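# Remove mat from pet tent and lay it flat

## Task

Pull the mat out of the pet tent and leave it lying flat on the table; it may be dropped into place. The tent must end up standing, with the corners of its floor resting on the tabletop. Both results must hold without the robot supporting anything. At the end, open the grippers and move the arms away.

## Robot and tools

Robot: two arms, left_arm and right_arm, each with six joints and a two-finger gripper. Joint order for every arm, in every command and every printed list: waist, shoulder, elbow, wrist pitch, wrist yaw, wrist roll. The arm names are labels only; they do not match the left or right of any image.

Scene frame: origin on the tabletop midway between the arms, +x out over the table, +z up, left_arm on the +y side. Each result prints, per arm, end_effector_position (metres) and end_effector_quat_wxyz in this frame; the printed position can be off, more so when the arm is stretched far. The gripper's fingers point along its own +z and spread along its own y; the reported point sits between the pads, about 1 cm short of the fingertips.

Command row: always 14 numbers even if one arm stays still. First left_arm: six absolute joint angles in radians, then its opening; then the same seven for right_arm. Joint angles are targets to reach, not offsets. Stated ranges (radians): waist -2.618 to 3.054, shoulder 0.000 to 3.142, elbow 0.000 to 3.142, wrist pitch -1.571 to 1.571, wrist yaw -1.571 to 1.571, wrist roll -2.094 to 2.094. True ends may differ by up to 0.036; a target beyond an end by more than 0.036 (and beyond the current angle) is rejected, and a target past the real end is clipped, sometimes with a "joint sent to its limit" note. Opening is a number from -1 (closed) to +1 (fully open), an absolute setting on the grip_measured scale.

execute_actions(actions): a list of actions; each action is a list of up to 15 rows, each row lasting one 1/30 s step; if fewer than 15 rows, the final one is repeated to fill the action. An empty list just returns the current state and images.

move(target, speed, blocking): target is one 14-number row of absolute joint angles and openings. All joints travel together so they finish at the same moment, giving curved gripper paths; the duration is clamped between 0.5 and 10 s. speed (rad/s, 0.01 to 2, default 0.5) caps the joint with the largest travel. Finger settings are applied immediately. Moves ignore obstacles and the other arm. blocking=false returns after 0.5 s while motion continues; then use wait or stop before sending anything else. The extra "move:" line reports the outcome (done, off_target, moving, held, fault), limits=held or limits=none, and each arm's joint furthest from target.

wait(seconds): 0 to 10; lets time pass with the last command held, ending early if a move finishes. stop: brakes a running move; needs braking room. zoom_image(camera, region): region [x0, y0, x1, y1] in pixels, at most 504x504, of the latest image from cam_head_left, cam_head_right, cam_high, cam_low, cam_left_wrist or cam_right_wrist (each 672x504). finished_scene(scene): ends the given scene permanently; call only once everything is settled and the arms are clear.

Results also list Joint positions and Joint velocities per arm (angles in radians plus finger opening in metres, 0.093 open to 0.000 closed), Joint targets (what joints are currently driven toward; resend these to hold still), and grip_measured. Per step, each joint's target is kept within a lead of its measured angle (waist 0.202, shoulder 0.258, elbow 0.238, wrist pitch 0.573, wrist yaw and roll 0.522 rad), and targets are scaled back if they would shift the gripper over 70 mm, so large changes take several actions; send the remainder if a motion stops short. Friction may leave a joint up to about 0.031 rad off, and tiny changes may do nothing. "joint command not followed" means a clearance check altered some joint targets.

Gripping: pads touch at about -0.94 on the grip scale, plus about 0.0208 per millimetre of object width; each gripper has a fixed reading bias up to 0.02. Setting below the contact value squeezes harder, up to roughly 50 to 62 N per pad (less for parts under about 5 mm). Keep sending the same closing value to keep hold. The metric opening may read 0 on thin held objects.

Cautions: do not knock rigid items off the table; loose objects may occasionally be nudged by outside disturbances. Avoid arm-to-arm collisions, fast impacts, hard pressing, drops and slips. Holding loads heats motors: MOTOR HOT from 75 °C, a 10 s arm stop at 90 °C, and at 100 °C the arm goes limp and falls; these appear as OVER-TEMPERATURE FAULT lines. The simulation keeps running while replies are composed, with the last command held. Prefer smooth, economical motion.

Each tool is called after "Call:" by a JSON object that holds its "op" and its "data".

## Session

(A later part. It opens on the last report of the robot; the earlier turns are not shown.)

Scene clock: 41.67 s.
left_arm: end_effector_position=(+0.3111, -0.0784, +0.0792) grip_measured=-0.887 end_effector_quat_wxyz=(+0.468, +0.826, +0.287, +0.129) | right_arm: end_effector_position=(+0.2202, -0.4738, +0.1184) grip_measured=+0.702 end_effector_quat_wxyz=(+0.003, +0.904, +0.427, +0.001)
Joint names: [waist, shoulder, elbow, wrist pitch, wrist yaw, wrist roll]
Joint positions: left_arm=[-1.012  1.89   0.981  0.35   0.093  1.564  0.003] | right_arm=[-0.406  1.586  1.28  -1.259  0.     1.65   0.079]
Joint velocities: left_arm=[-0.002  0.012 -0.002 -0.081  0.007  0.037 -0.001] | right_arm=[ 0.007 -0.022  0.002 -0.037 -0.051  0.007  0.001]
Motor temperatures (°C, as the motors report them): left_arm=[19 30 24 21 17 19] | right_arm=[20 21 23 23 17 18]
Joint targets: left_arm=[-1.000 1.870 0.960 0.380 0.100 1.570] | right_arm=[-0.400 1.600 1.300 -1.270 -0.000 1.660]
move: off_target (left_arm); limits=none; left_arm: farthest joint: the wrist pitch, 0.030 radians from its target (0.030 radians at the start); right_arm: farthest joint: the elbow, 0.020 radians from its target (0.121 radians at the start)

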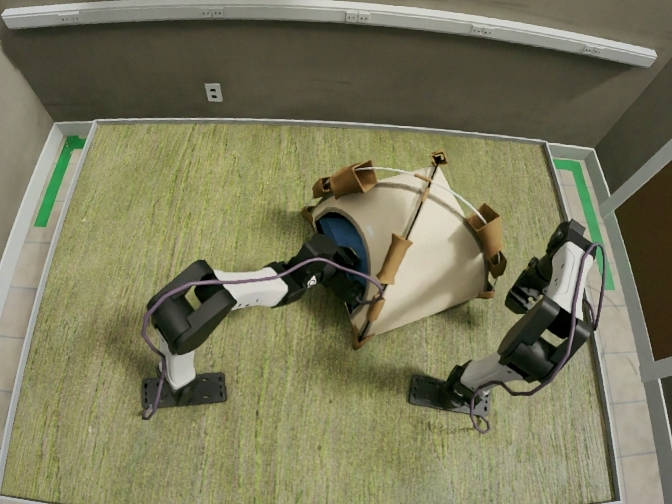

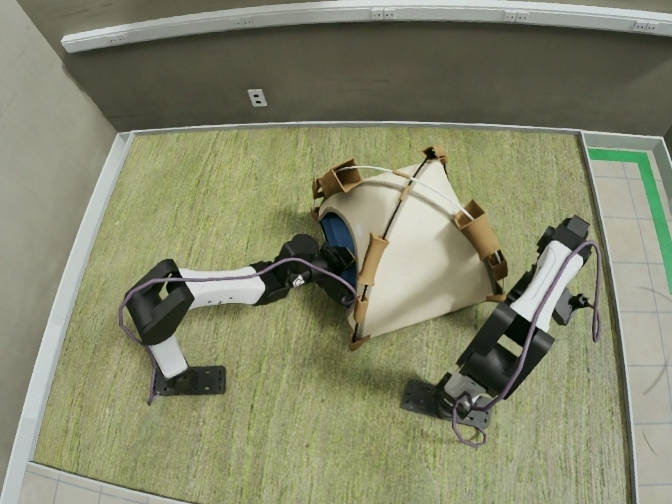

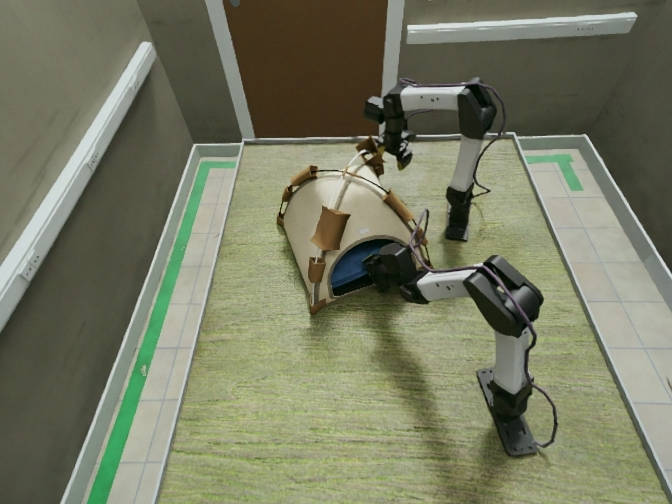

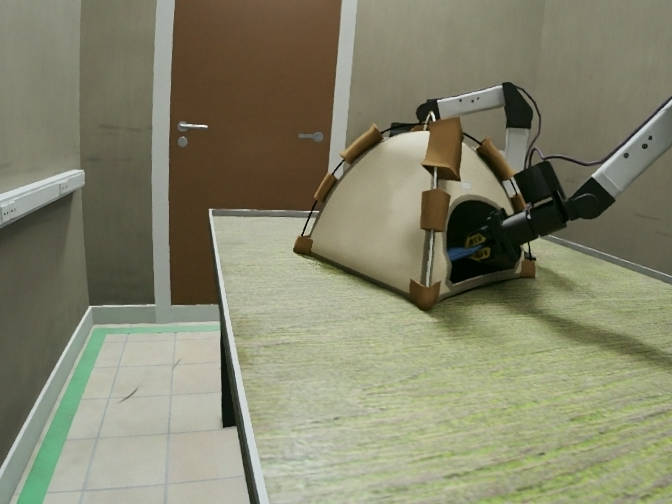

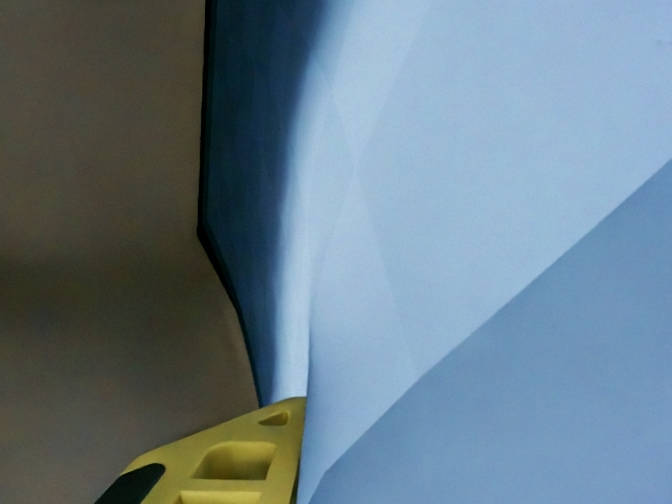

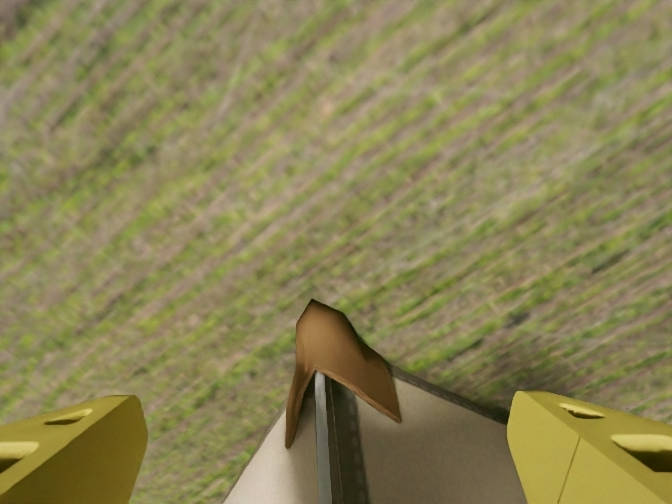

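Call:
{"op": "move", "data": {"target": [-1.0,1.87,0.96,0.38,0.1,1.57,-0.9,-0.39,1.64,1.08,-1.02,0,1.5,0.7], "speed": 0.5}}

Scene clock: 43.37 s.
left_arm: end_effector_position=(+0.3111, -0.0784, +0.0792) grip_measured=-0.887 end_effector_quat_wxyz=(+0.468, +0.826, +0.287, +0.129) | right_arm: end_effector_position=(+0.2227, -0.4723, +0.0625) grip_measured=+0.702 end_effector_quat_wxyz=(+0.004, +0.870, +0.494, +0.002)
Joint names: [waist, shoulder, elbow, wrist pitch, wrist yaw, wrist roll]
Joint positions: left_arm=[-1.012  1.89   0.981  0.35   0.093  1.564  0.003] | right_arm=[-0.397  1.626  1.095 -1.031  0.     1.51   0.079]
Joint velocities: left_arm=[-0.007  0.007 -0.007 -0.007 -0.037 -0.037  0.001] | right_arm=[ 0.012 -0.002 -0.022  0.051  0.037  0.007 -0.001]
Motor temperatures (°C, as the motors report them): left_arm=[19 30 24 22 17 19] | right_arm=[20 21 23 23 17 18]
Joint targets: left_arm=[-1.000 1.870 0.960 0.380 0.100 1.570] | right_arm=[-0.390 1.640 1.080 -1.020 0.000 1.500]
move: off_target (left_arm); limits=none; left_arm: farthest joint: the wrist pitch, 0.030 radians from its target (0.030 radians at the start); right_arm: farthest joint: the elbow, 0.015 radians from its target (0.200 radians at the start)

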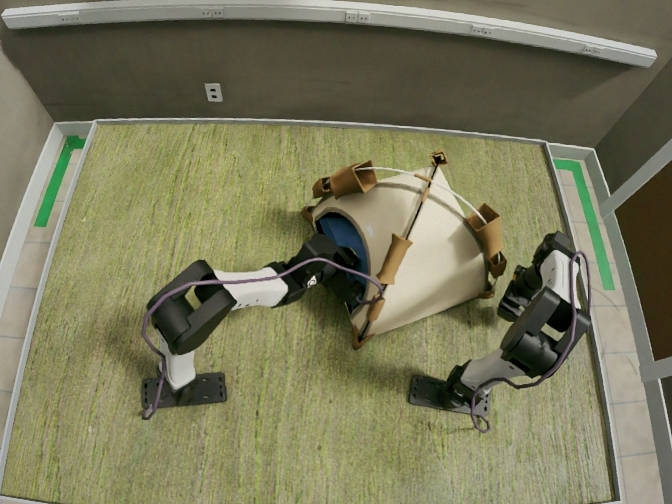

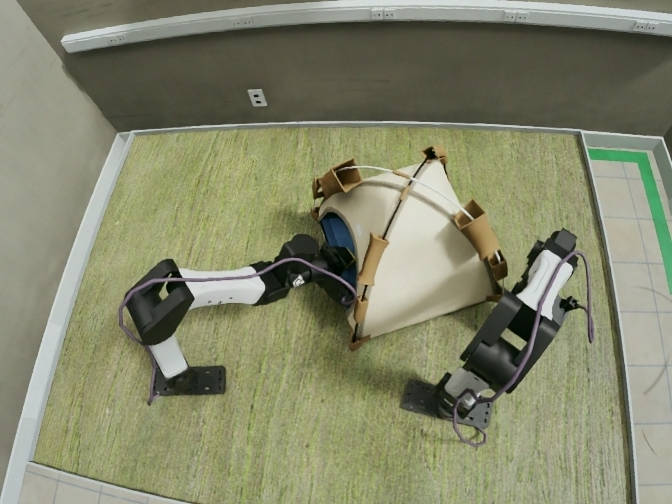

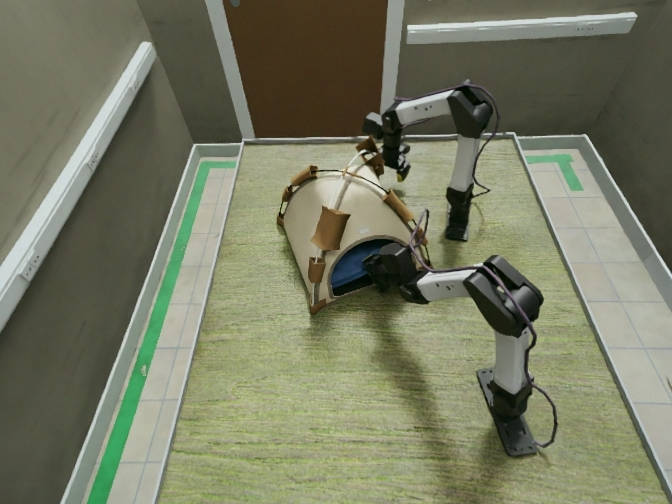

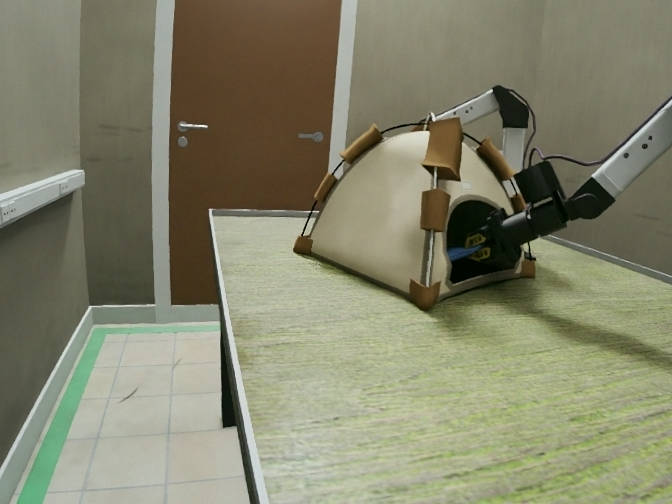

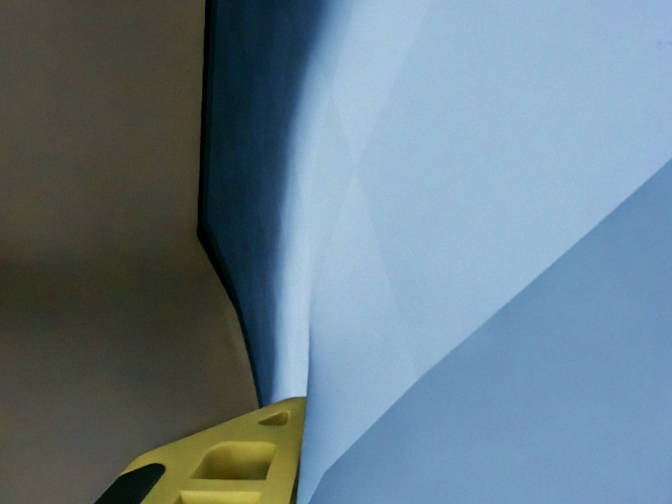

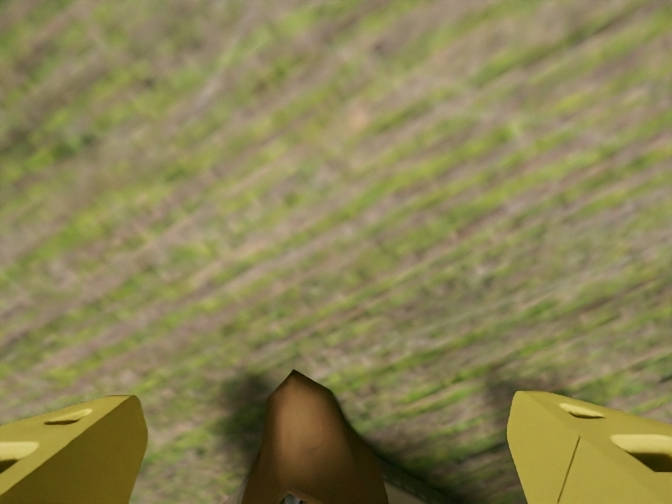

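Call:
{"op": "move", "data": {"target": [-1.0,1.87,0.96,0.38,0.1,1.57,-0.9,-0.27,1.665,0.985,-0.90,0,1.6,0.7], "speed": 0.3}}

Scene clock: 44.77 s.
left_arm: end_effector_position=(+0.3111, -0.0784, +0.0793) grip_measured=-0.887 end_effector_quat_wxyz=(+0.468, +0.826, +0.287, +0.129) | right_arm: end_effector_position=(+0.2370, -0.4421, +0.0349) grip_measured=+0.702 end_effector_quat_wxyz=(+0.005, +0.860, +0.511, +0.003)
Joint names: [waist, shoulder, elbow, wrist pitch, wrist yaw, wrist roll]
Joint positions: left_arm=[-1.012  1.89   0.981  0.35   0.093  1.564  0.003] | right_arm=[-0.276  1.648  1.002 -0.913  0.001  1.591  0.079]
Joint velocities: left_arm=[ 0.002 -0.002 -0.017 -0.007  0.051 -0.066 -0.001] | right_arm=[ 0.017 -0.012 -0.007 -0.007 -0.095 -0.037 -0.001]
Motor temperatures (°C, as the motors report them): left_arm=[19 30 24 22 17 19] | right_arm=[20 21 23 22 17 18]
Joint targets: left_arm=[-1.000 1.870 0.960 0.380 0.100 1.570] | right_arm=[-0.270 1.665 0.985 -0.900 0.000 1.600]
move: off_target (left_arm); limits=none; left_arm: farthest joint: the wrist pitch, 0.030 radians from its target (0.030 radians at the start); right_arm: farthest joint: the shoulder, 0.017 radians from its target (0.039 radians at the start)

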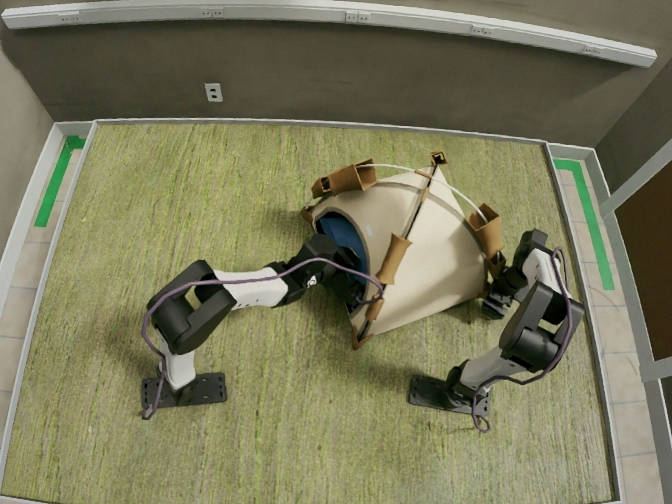

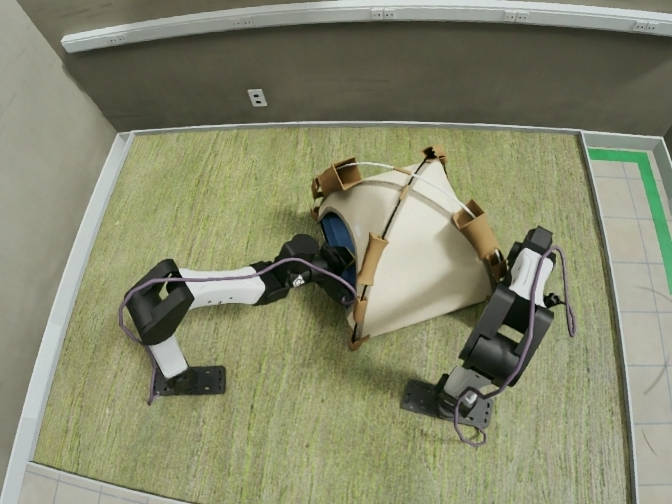

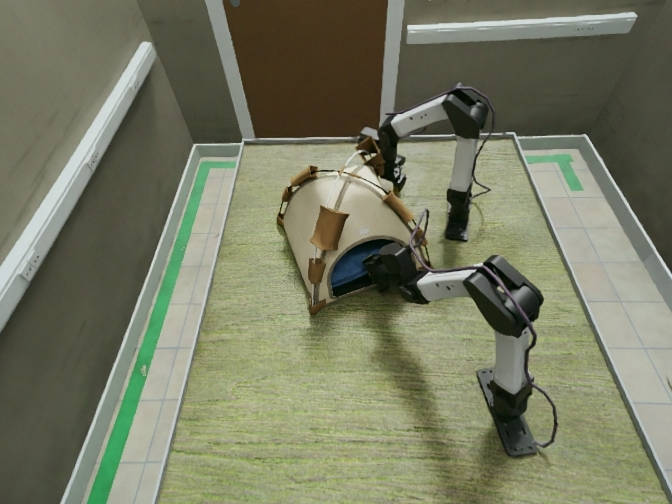

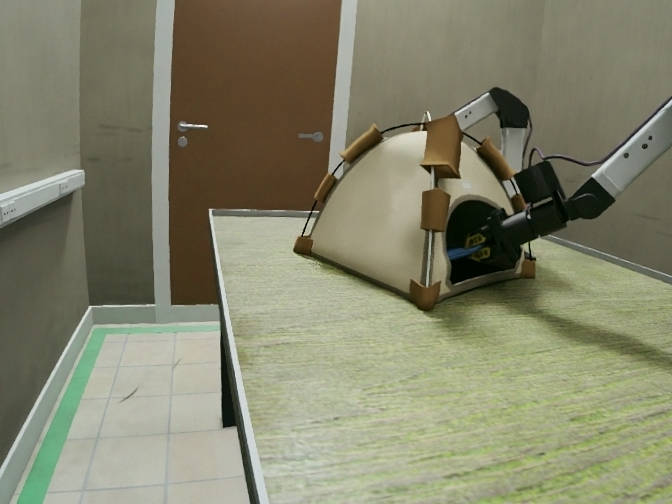

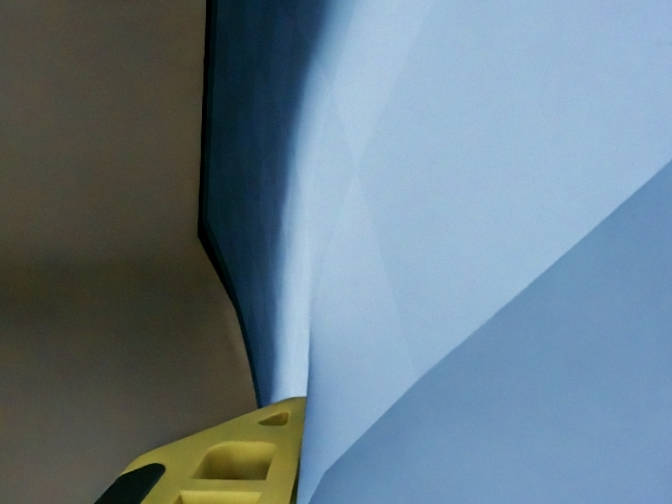

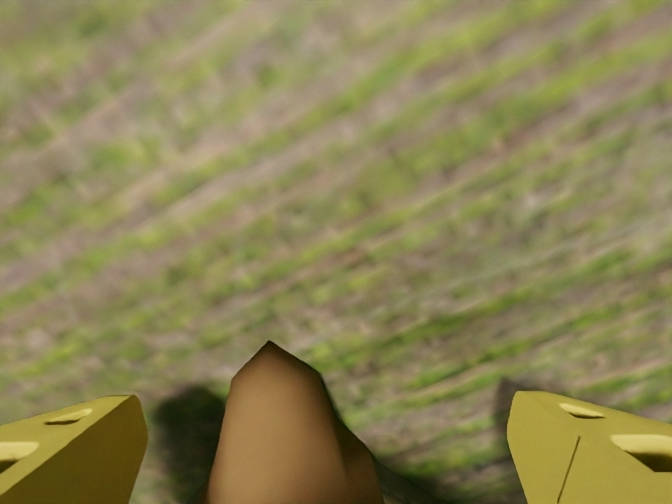

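Call:
{"op": "execute_actions", "data": {"actions": [[[-1.0,1.87,0.96,0.38,0.1,1.57,-0.9,-0.27,1.665,0.985,-0.90,0,1.6,-0.2]],[[-1.0,1.87,0.96,0.38,0.1,1.57,-0.9,-0.27,1.665,0.985,-0.90,0,1.6,-0.9]]]}}

Call:
{"op": "move", "data": {"target": [-0.97,1.64,0.575,0.53,0.1,1.57,-0.9,-0.27,1.665,0.985,-0.90,0,1.6,-0.9], "speed": 0.25}}

Scene clock: 46.47 s.
left_arm: end_effector_position=(+0.3112, -0.0787, +0.0797) grip_measured=-0.887 end_effector_quat_wxyz=(+0.469, +0.825, +0.287, +0.129) | right_arm: end_effector_position=(+0.2449, -0.4454, +0.0352) grip_measured=-0.167 end_effector_quat_wxyz=(+0.020, +0.859, +0.511, +0.013)
Joint names: [waist, shoulder, elbow, wrist pitch, wrist yaw, wrist roll]
Joint positions: left_arm=[-1.012  1.89   0.981  0.352  0.093  1.564  0.003] | right_arm=[-0.274  1.648  1.002 -0.878 -0.     1.591  0.037]
Joint velocities: left_arm=[-0.002  0.002  0.002  0.066  0.037  0.007  0.   ] | right_arm=[ 0.032 -0.012  0.007 -0.022  0.037  0.007  0.   ]
Motor temperatures (°C, as the motors report them): left_arm=[19 30 24 22 17 19] | right_arm=[20 22 23 22 17 19]
Joint targets: left_arm=[-1.000 1.870 0.960 0.380 0.100 1.570] | right_arm=[-0.270 1.665 0.985 -0.900 0.000 1.600]

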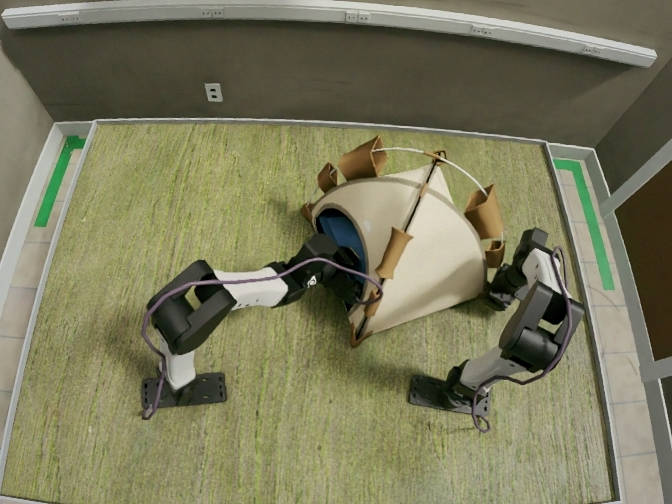

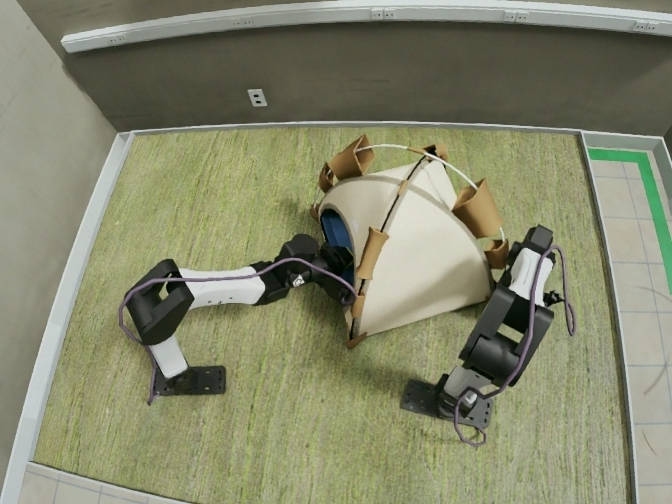

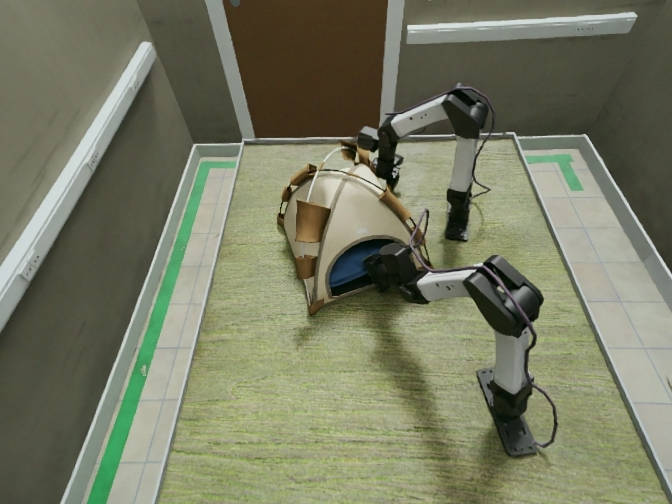

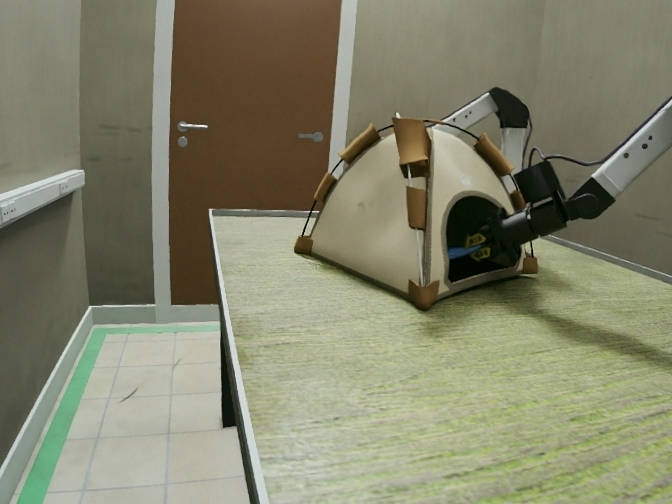

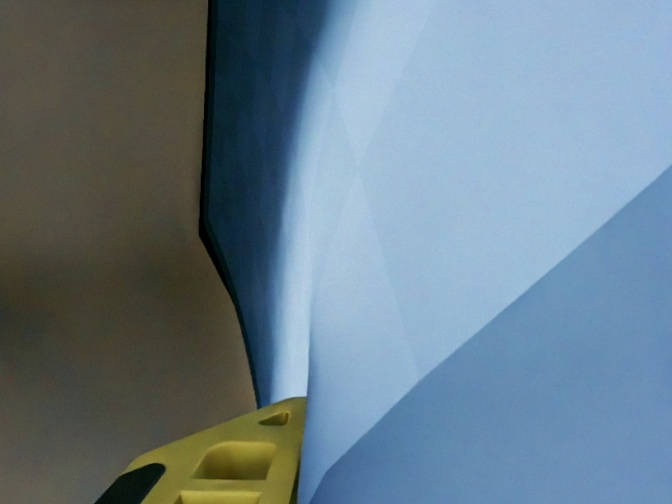

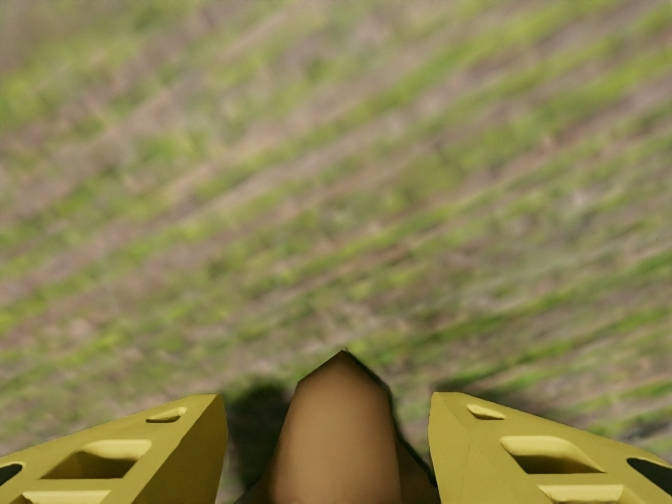

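Scene clock: 48.57 s.
left_arm: end_effector_position=(+0.2595, -0.0127, +0.0677) grip_measured=-0.887 end_effector_quat_wxyz=(+0.478, +0.821, +0.287, +0.124) | right_arm: end_effector_position=(+0.2444, -0.4392, +0.0351) grip_measured=-0.171 end_effector_quat_wxyz=(+0.010, +0.854, +0.519, +0.017)
Joint names: [waist, shoulder, elbow, wrist pitch, wrist yaw, wrist roll]
Joint positions: left_arm=[-0.989  1.658  0.6    0.514  0.126  1.564  0.003] | right_arm=[-0.266  1.648  1.002 -0.891 -0.018  1.582  0.037]
Joint velocities: left_arm=[-0.002  0.007 -0.012 -0.007  0.007 -0.022 -0.   ] | right_arm=[-0.012 -0.012 -0.002  0.007 -0.051 -0.022 -0.001]
Motor temperatures (°C, as the motors report them): left_arm=[19 30 24 22 17 19] | right_arm=[20 22 23 22 17 19]
Joint targets: left_arm=[-0.970 1.640 0.575 0.530 0.100 1.570] | right_arm=[-0.270 1.665 0.985 -0.900 0.000 1.600]
move: off_target (left_arm); limits=none; left_arm: farthest joint: the wrist yaw, 0.026 radians from its target (0.007 radians at the start); right_arm: farthest joint: the wrist yaw, 0.018 radians from its target (0.000 radians at the start)

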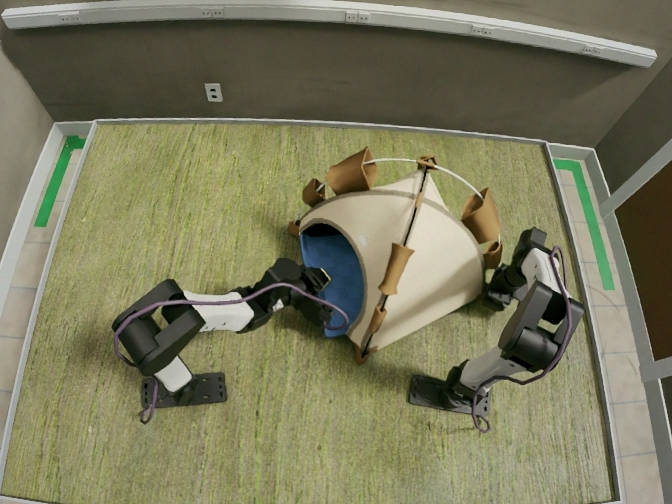

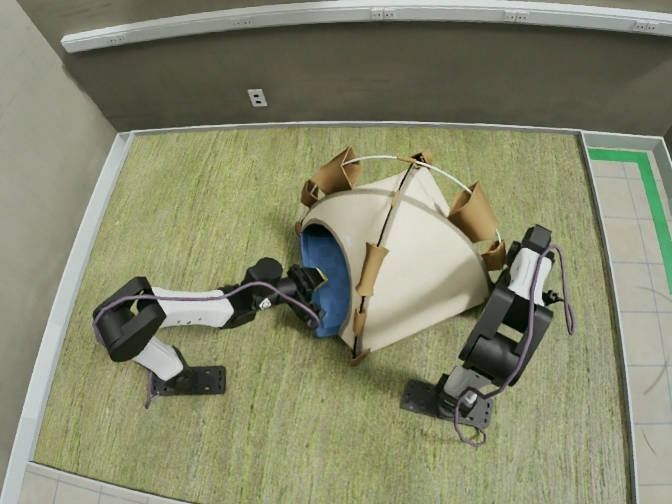

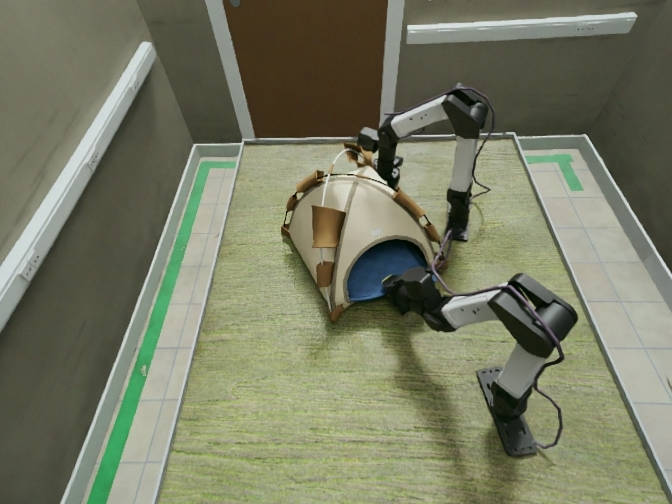

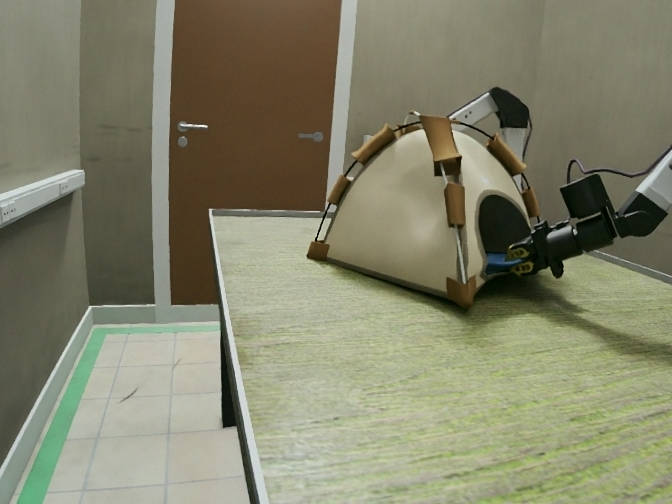

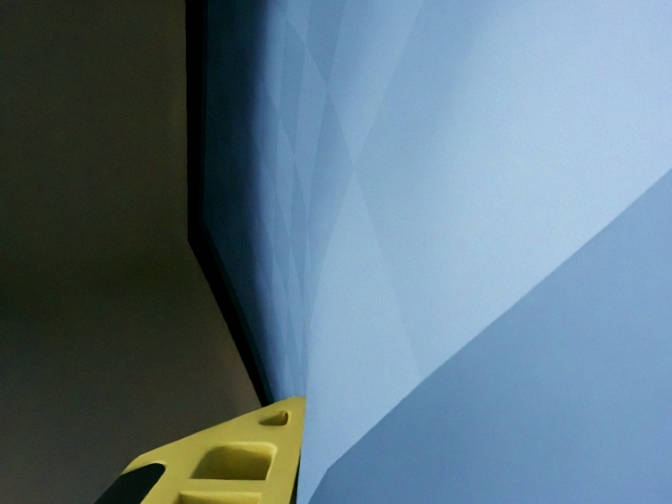

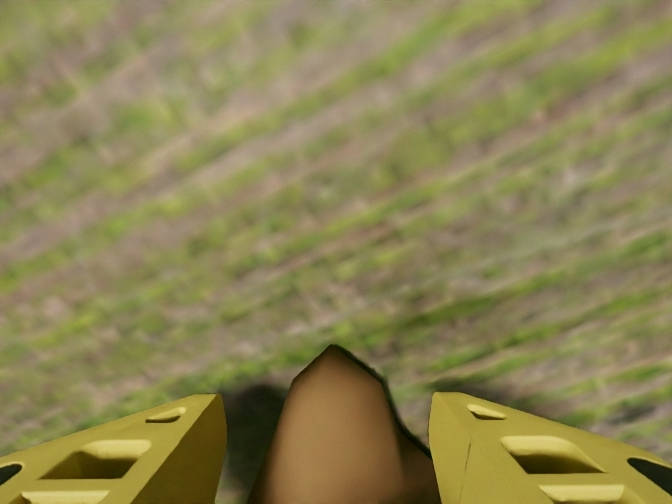

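Call:
{"op": "move", "data": {"target": [-0.95,1.37,0.41,0.36,0.12,1.57,-0.9,-0.415,2.02,1.49,-1.04,0,1.45,-0.9], "speed": 0.25}}

Scene clock: 52.20 s.
left_arm: end_effector_position=(+0.2255, +0.0272, +0.0849) grip_measured=-0.887 end_effector_quat_wxyz=(+0.481, +0.822, +0.284, +0.116) | right_arm: end_effector_position=(+0.3058, -0.5230, +0.0390) grip_measured=-0.171 end_effector_quat_wxyz=(+0.003, +0.849, +0.528, +0.017)
Joint names: [waist, shoulder, elbow, wrist pitch, wrist yaw, wrist roll]
Joint positions: left_arm=[-0.97   1.386  0.439  0.403  0.159  1.571  0.003] | right_arm=[-0.397  1.998  1.466 -1.02  -0.03   1.43   0.037]
Joint velocities: left_arm=[ 0.007 -0.012 -0.012  0.037  0.037  0.022  0.001] | right_arm=[ 0.002  0.017  0.002  0.081 -0.007 -0.051 -0.001]
Motor temperatures (°C, as the motors report them): left_arm=[19 30 23 22 17 19] | right_arm=[20 22 23 21 17 19]
Joint targets: left_arm=[-0.950 1.370 0.410 0.360 0.120 1.570] | right_arm=[-0.415 2.020 1.490 -1.040 0.000 1.450]
move: off_target (left_arm, right_arm); limits=none; left_arm: farthest joint: the wrist pitch, 0.043 radians from its target (0.154 radians at the start); right_arm: farthest joint: the wrist yaw, 0.030 radians from its target (0.018 radians at the start)

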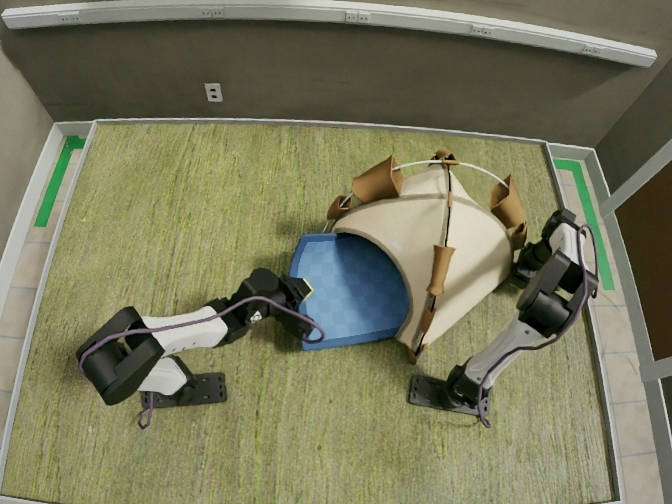

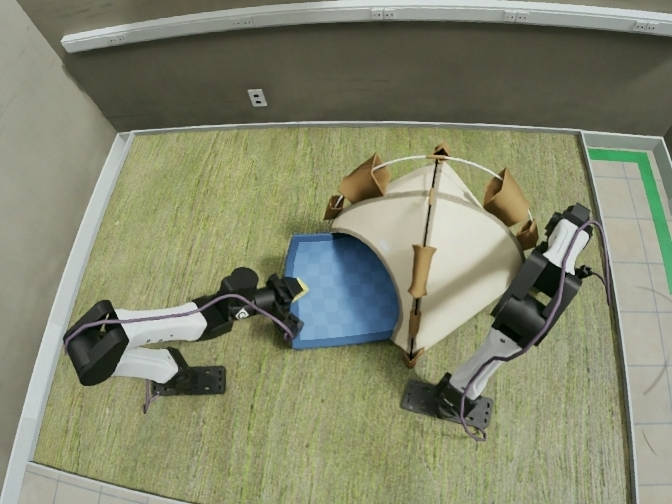

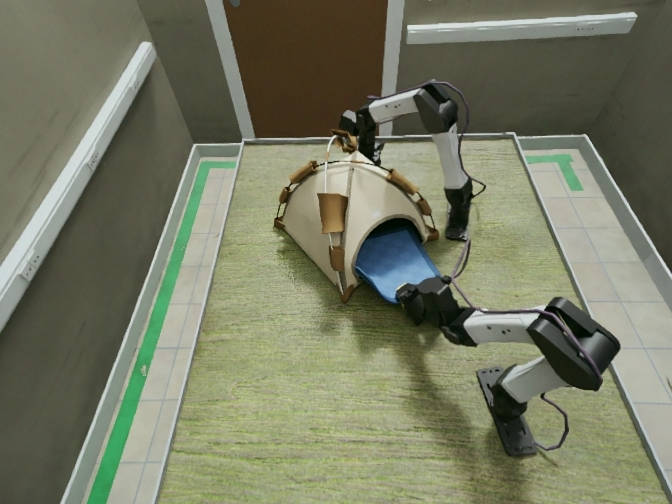

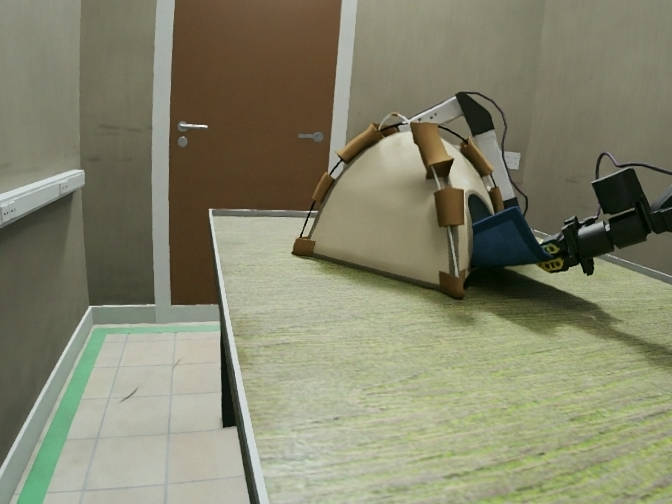

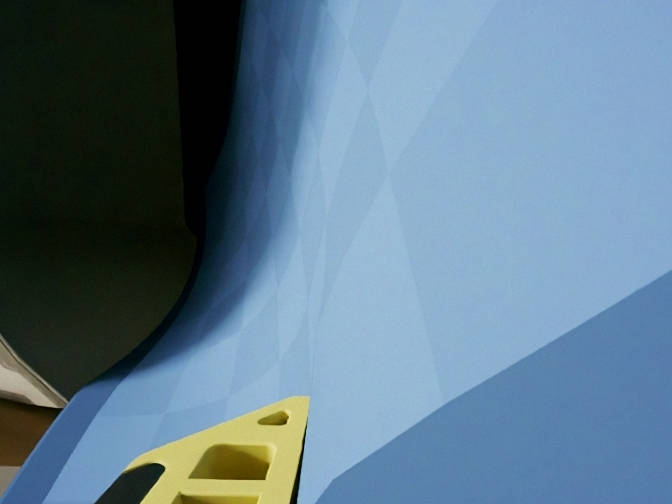

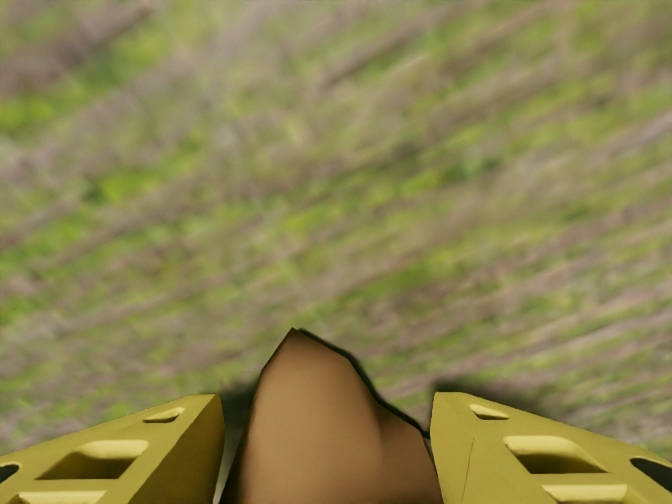

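Call:
{"op": "move", "data": {"target": [-0.26,0.955,0.30,-0.05,0.5,1.95,-0.9,-0.415,2.02,1.49,-1.04,0,1.45,-0.9], "speed": 0.35}}

Scene clock: 56.60 s.
left_arm: end_effector_position=(+0.2554, +0.2038, +0.0893) grip_measured=-0.887 end_effector_quat_wxyz=(+0.426, +0.804, +0.365, +0.194) | right_arm: end_effector_position=(+0.3039, -0.5290, +0.0390) grip_measured=-0.170 end_effector_quat_wxyz=(+0.010, +0.851, +0.525, +0.011)
Joint names: [waist, shoulder, elbow, wrist pitch, wrist yaw, wrist roll]
Joint positions: left_arm=[-0.271  0.971  0.32  -0.036  0.487  1.939  0.003] | right_arm=[-0.405  1.998  1.466 -1.013 -0.012  1.428  0.037]
Joint velocities: left_arm=[-0.002 -0.017  0.002  0.007 -0.007  0.007  0.001] | right_arm=[-0.027 -0.007 -0.002  0.022  0.051  0.037 -0.001]
Motor temperatures (°C, as the motors report them): left_arm=[19 29 23 22 17 19] | right_arm=[20 23 23 20 17 19]
Joint targets: left_arm=[-0.260 0.955 0.300 -0.050 0.500 1.950] | right_arm=[-0.415 2.020 1.490 -1.040 -0.000 1.450]
move: off_target (right_arm); limits=none; left_arm: farthest joint: the elbow, 0.020 radians from its target (0.139 radians at the start); right_arm: farthest joint: the wrist pitch, 0.027 radians from its target (0.020 radians at the start)

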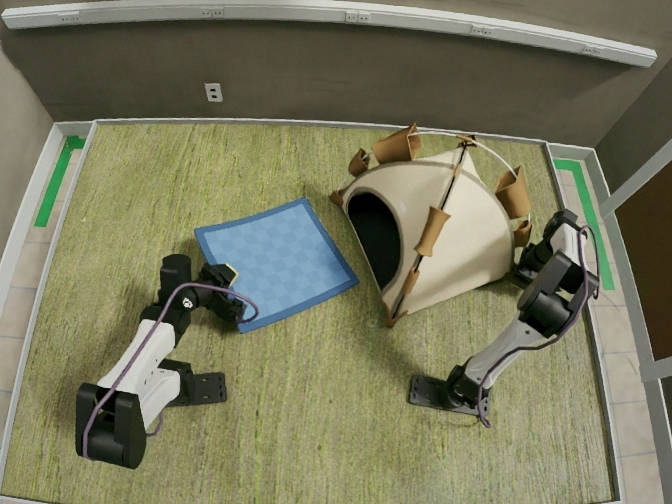

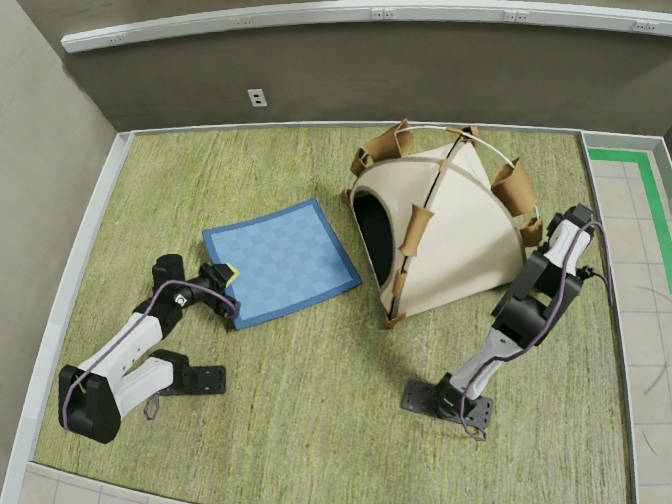

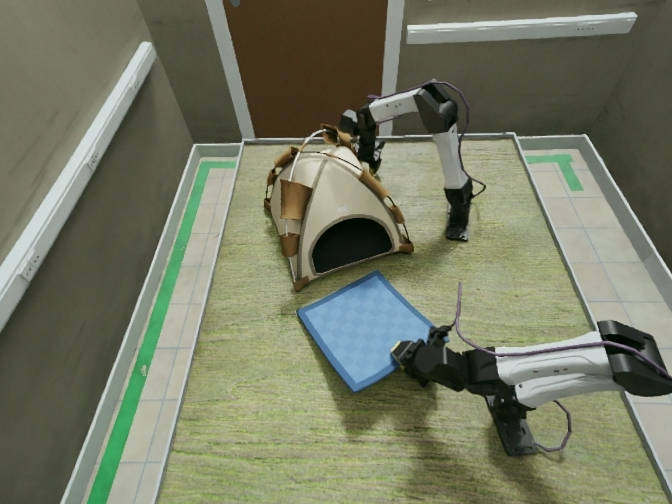

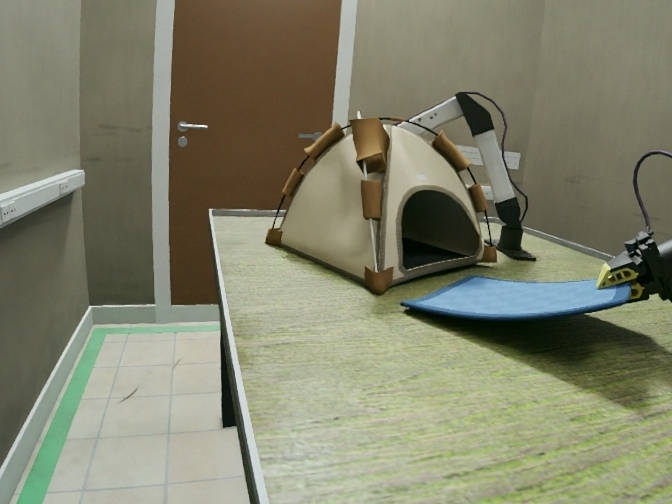

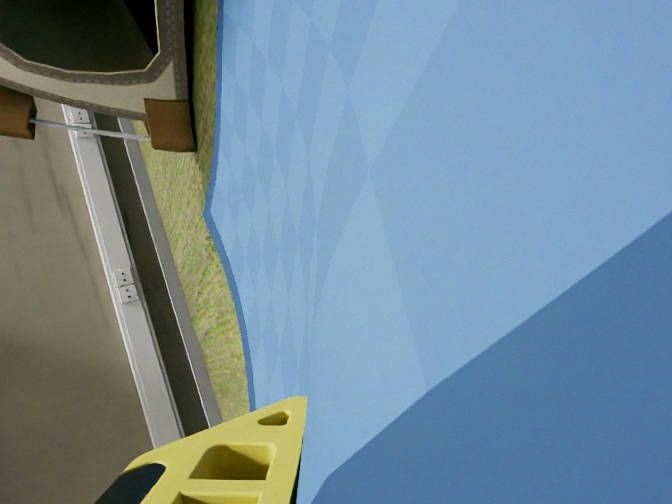

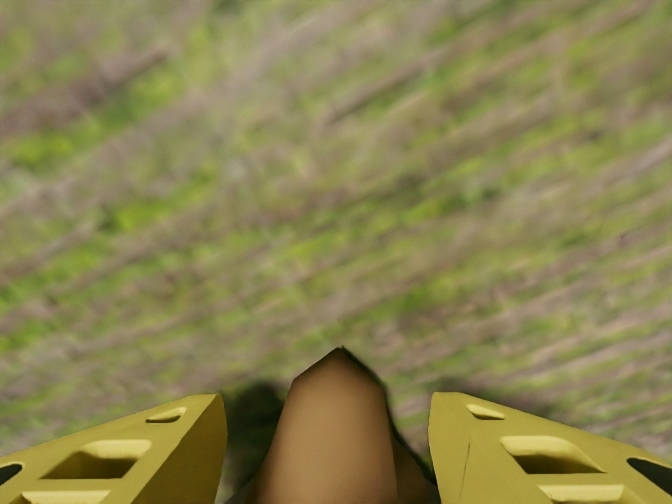

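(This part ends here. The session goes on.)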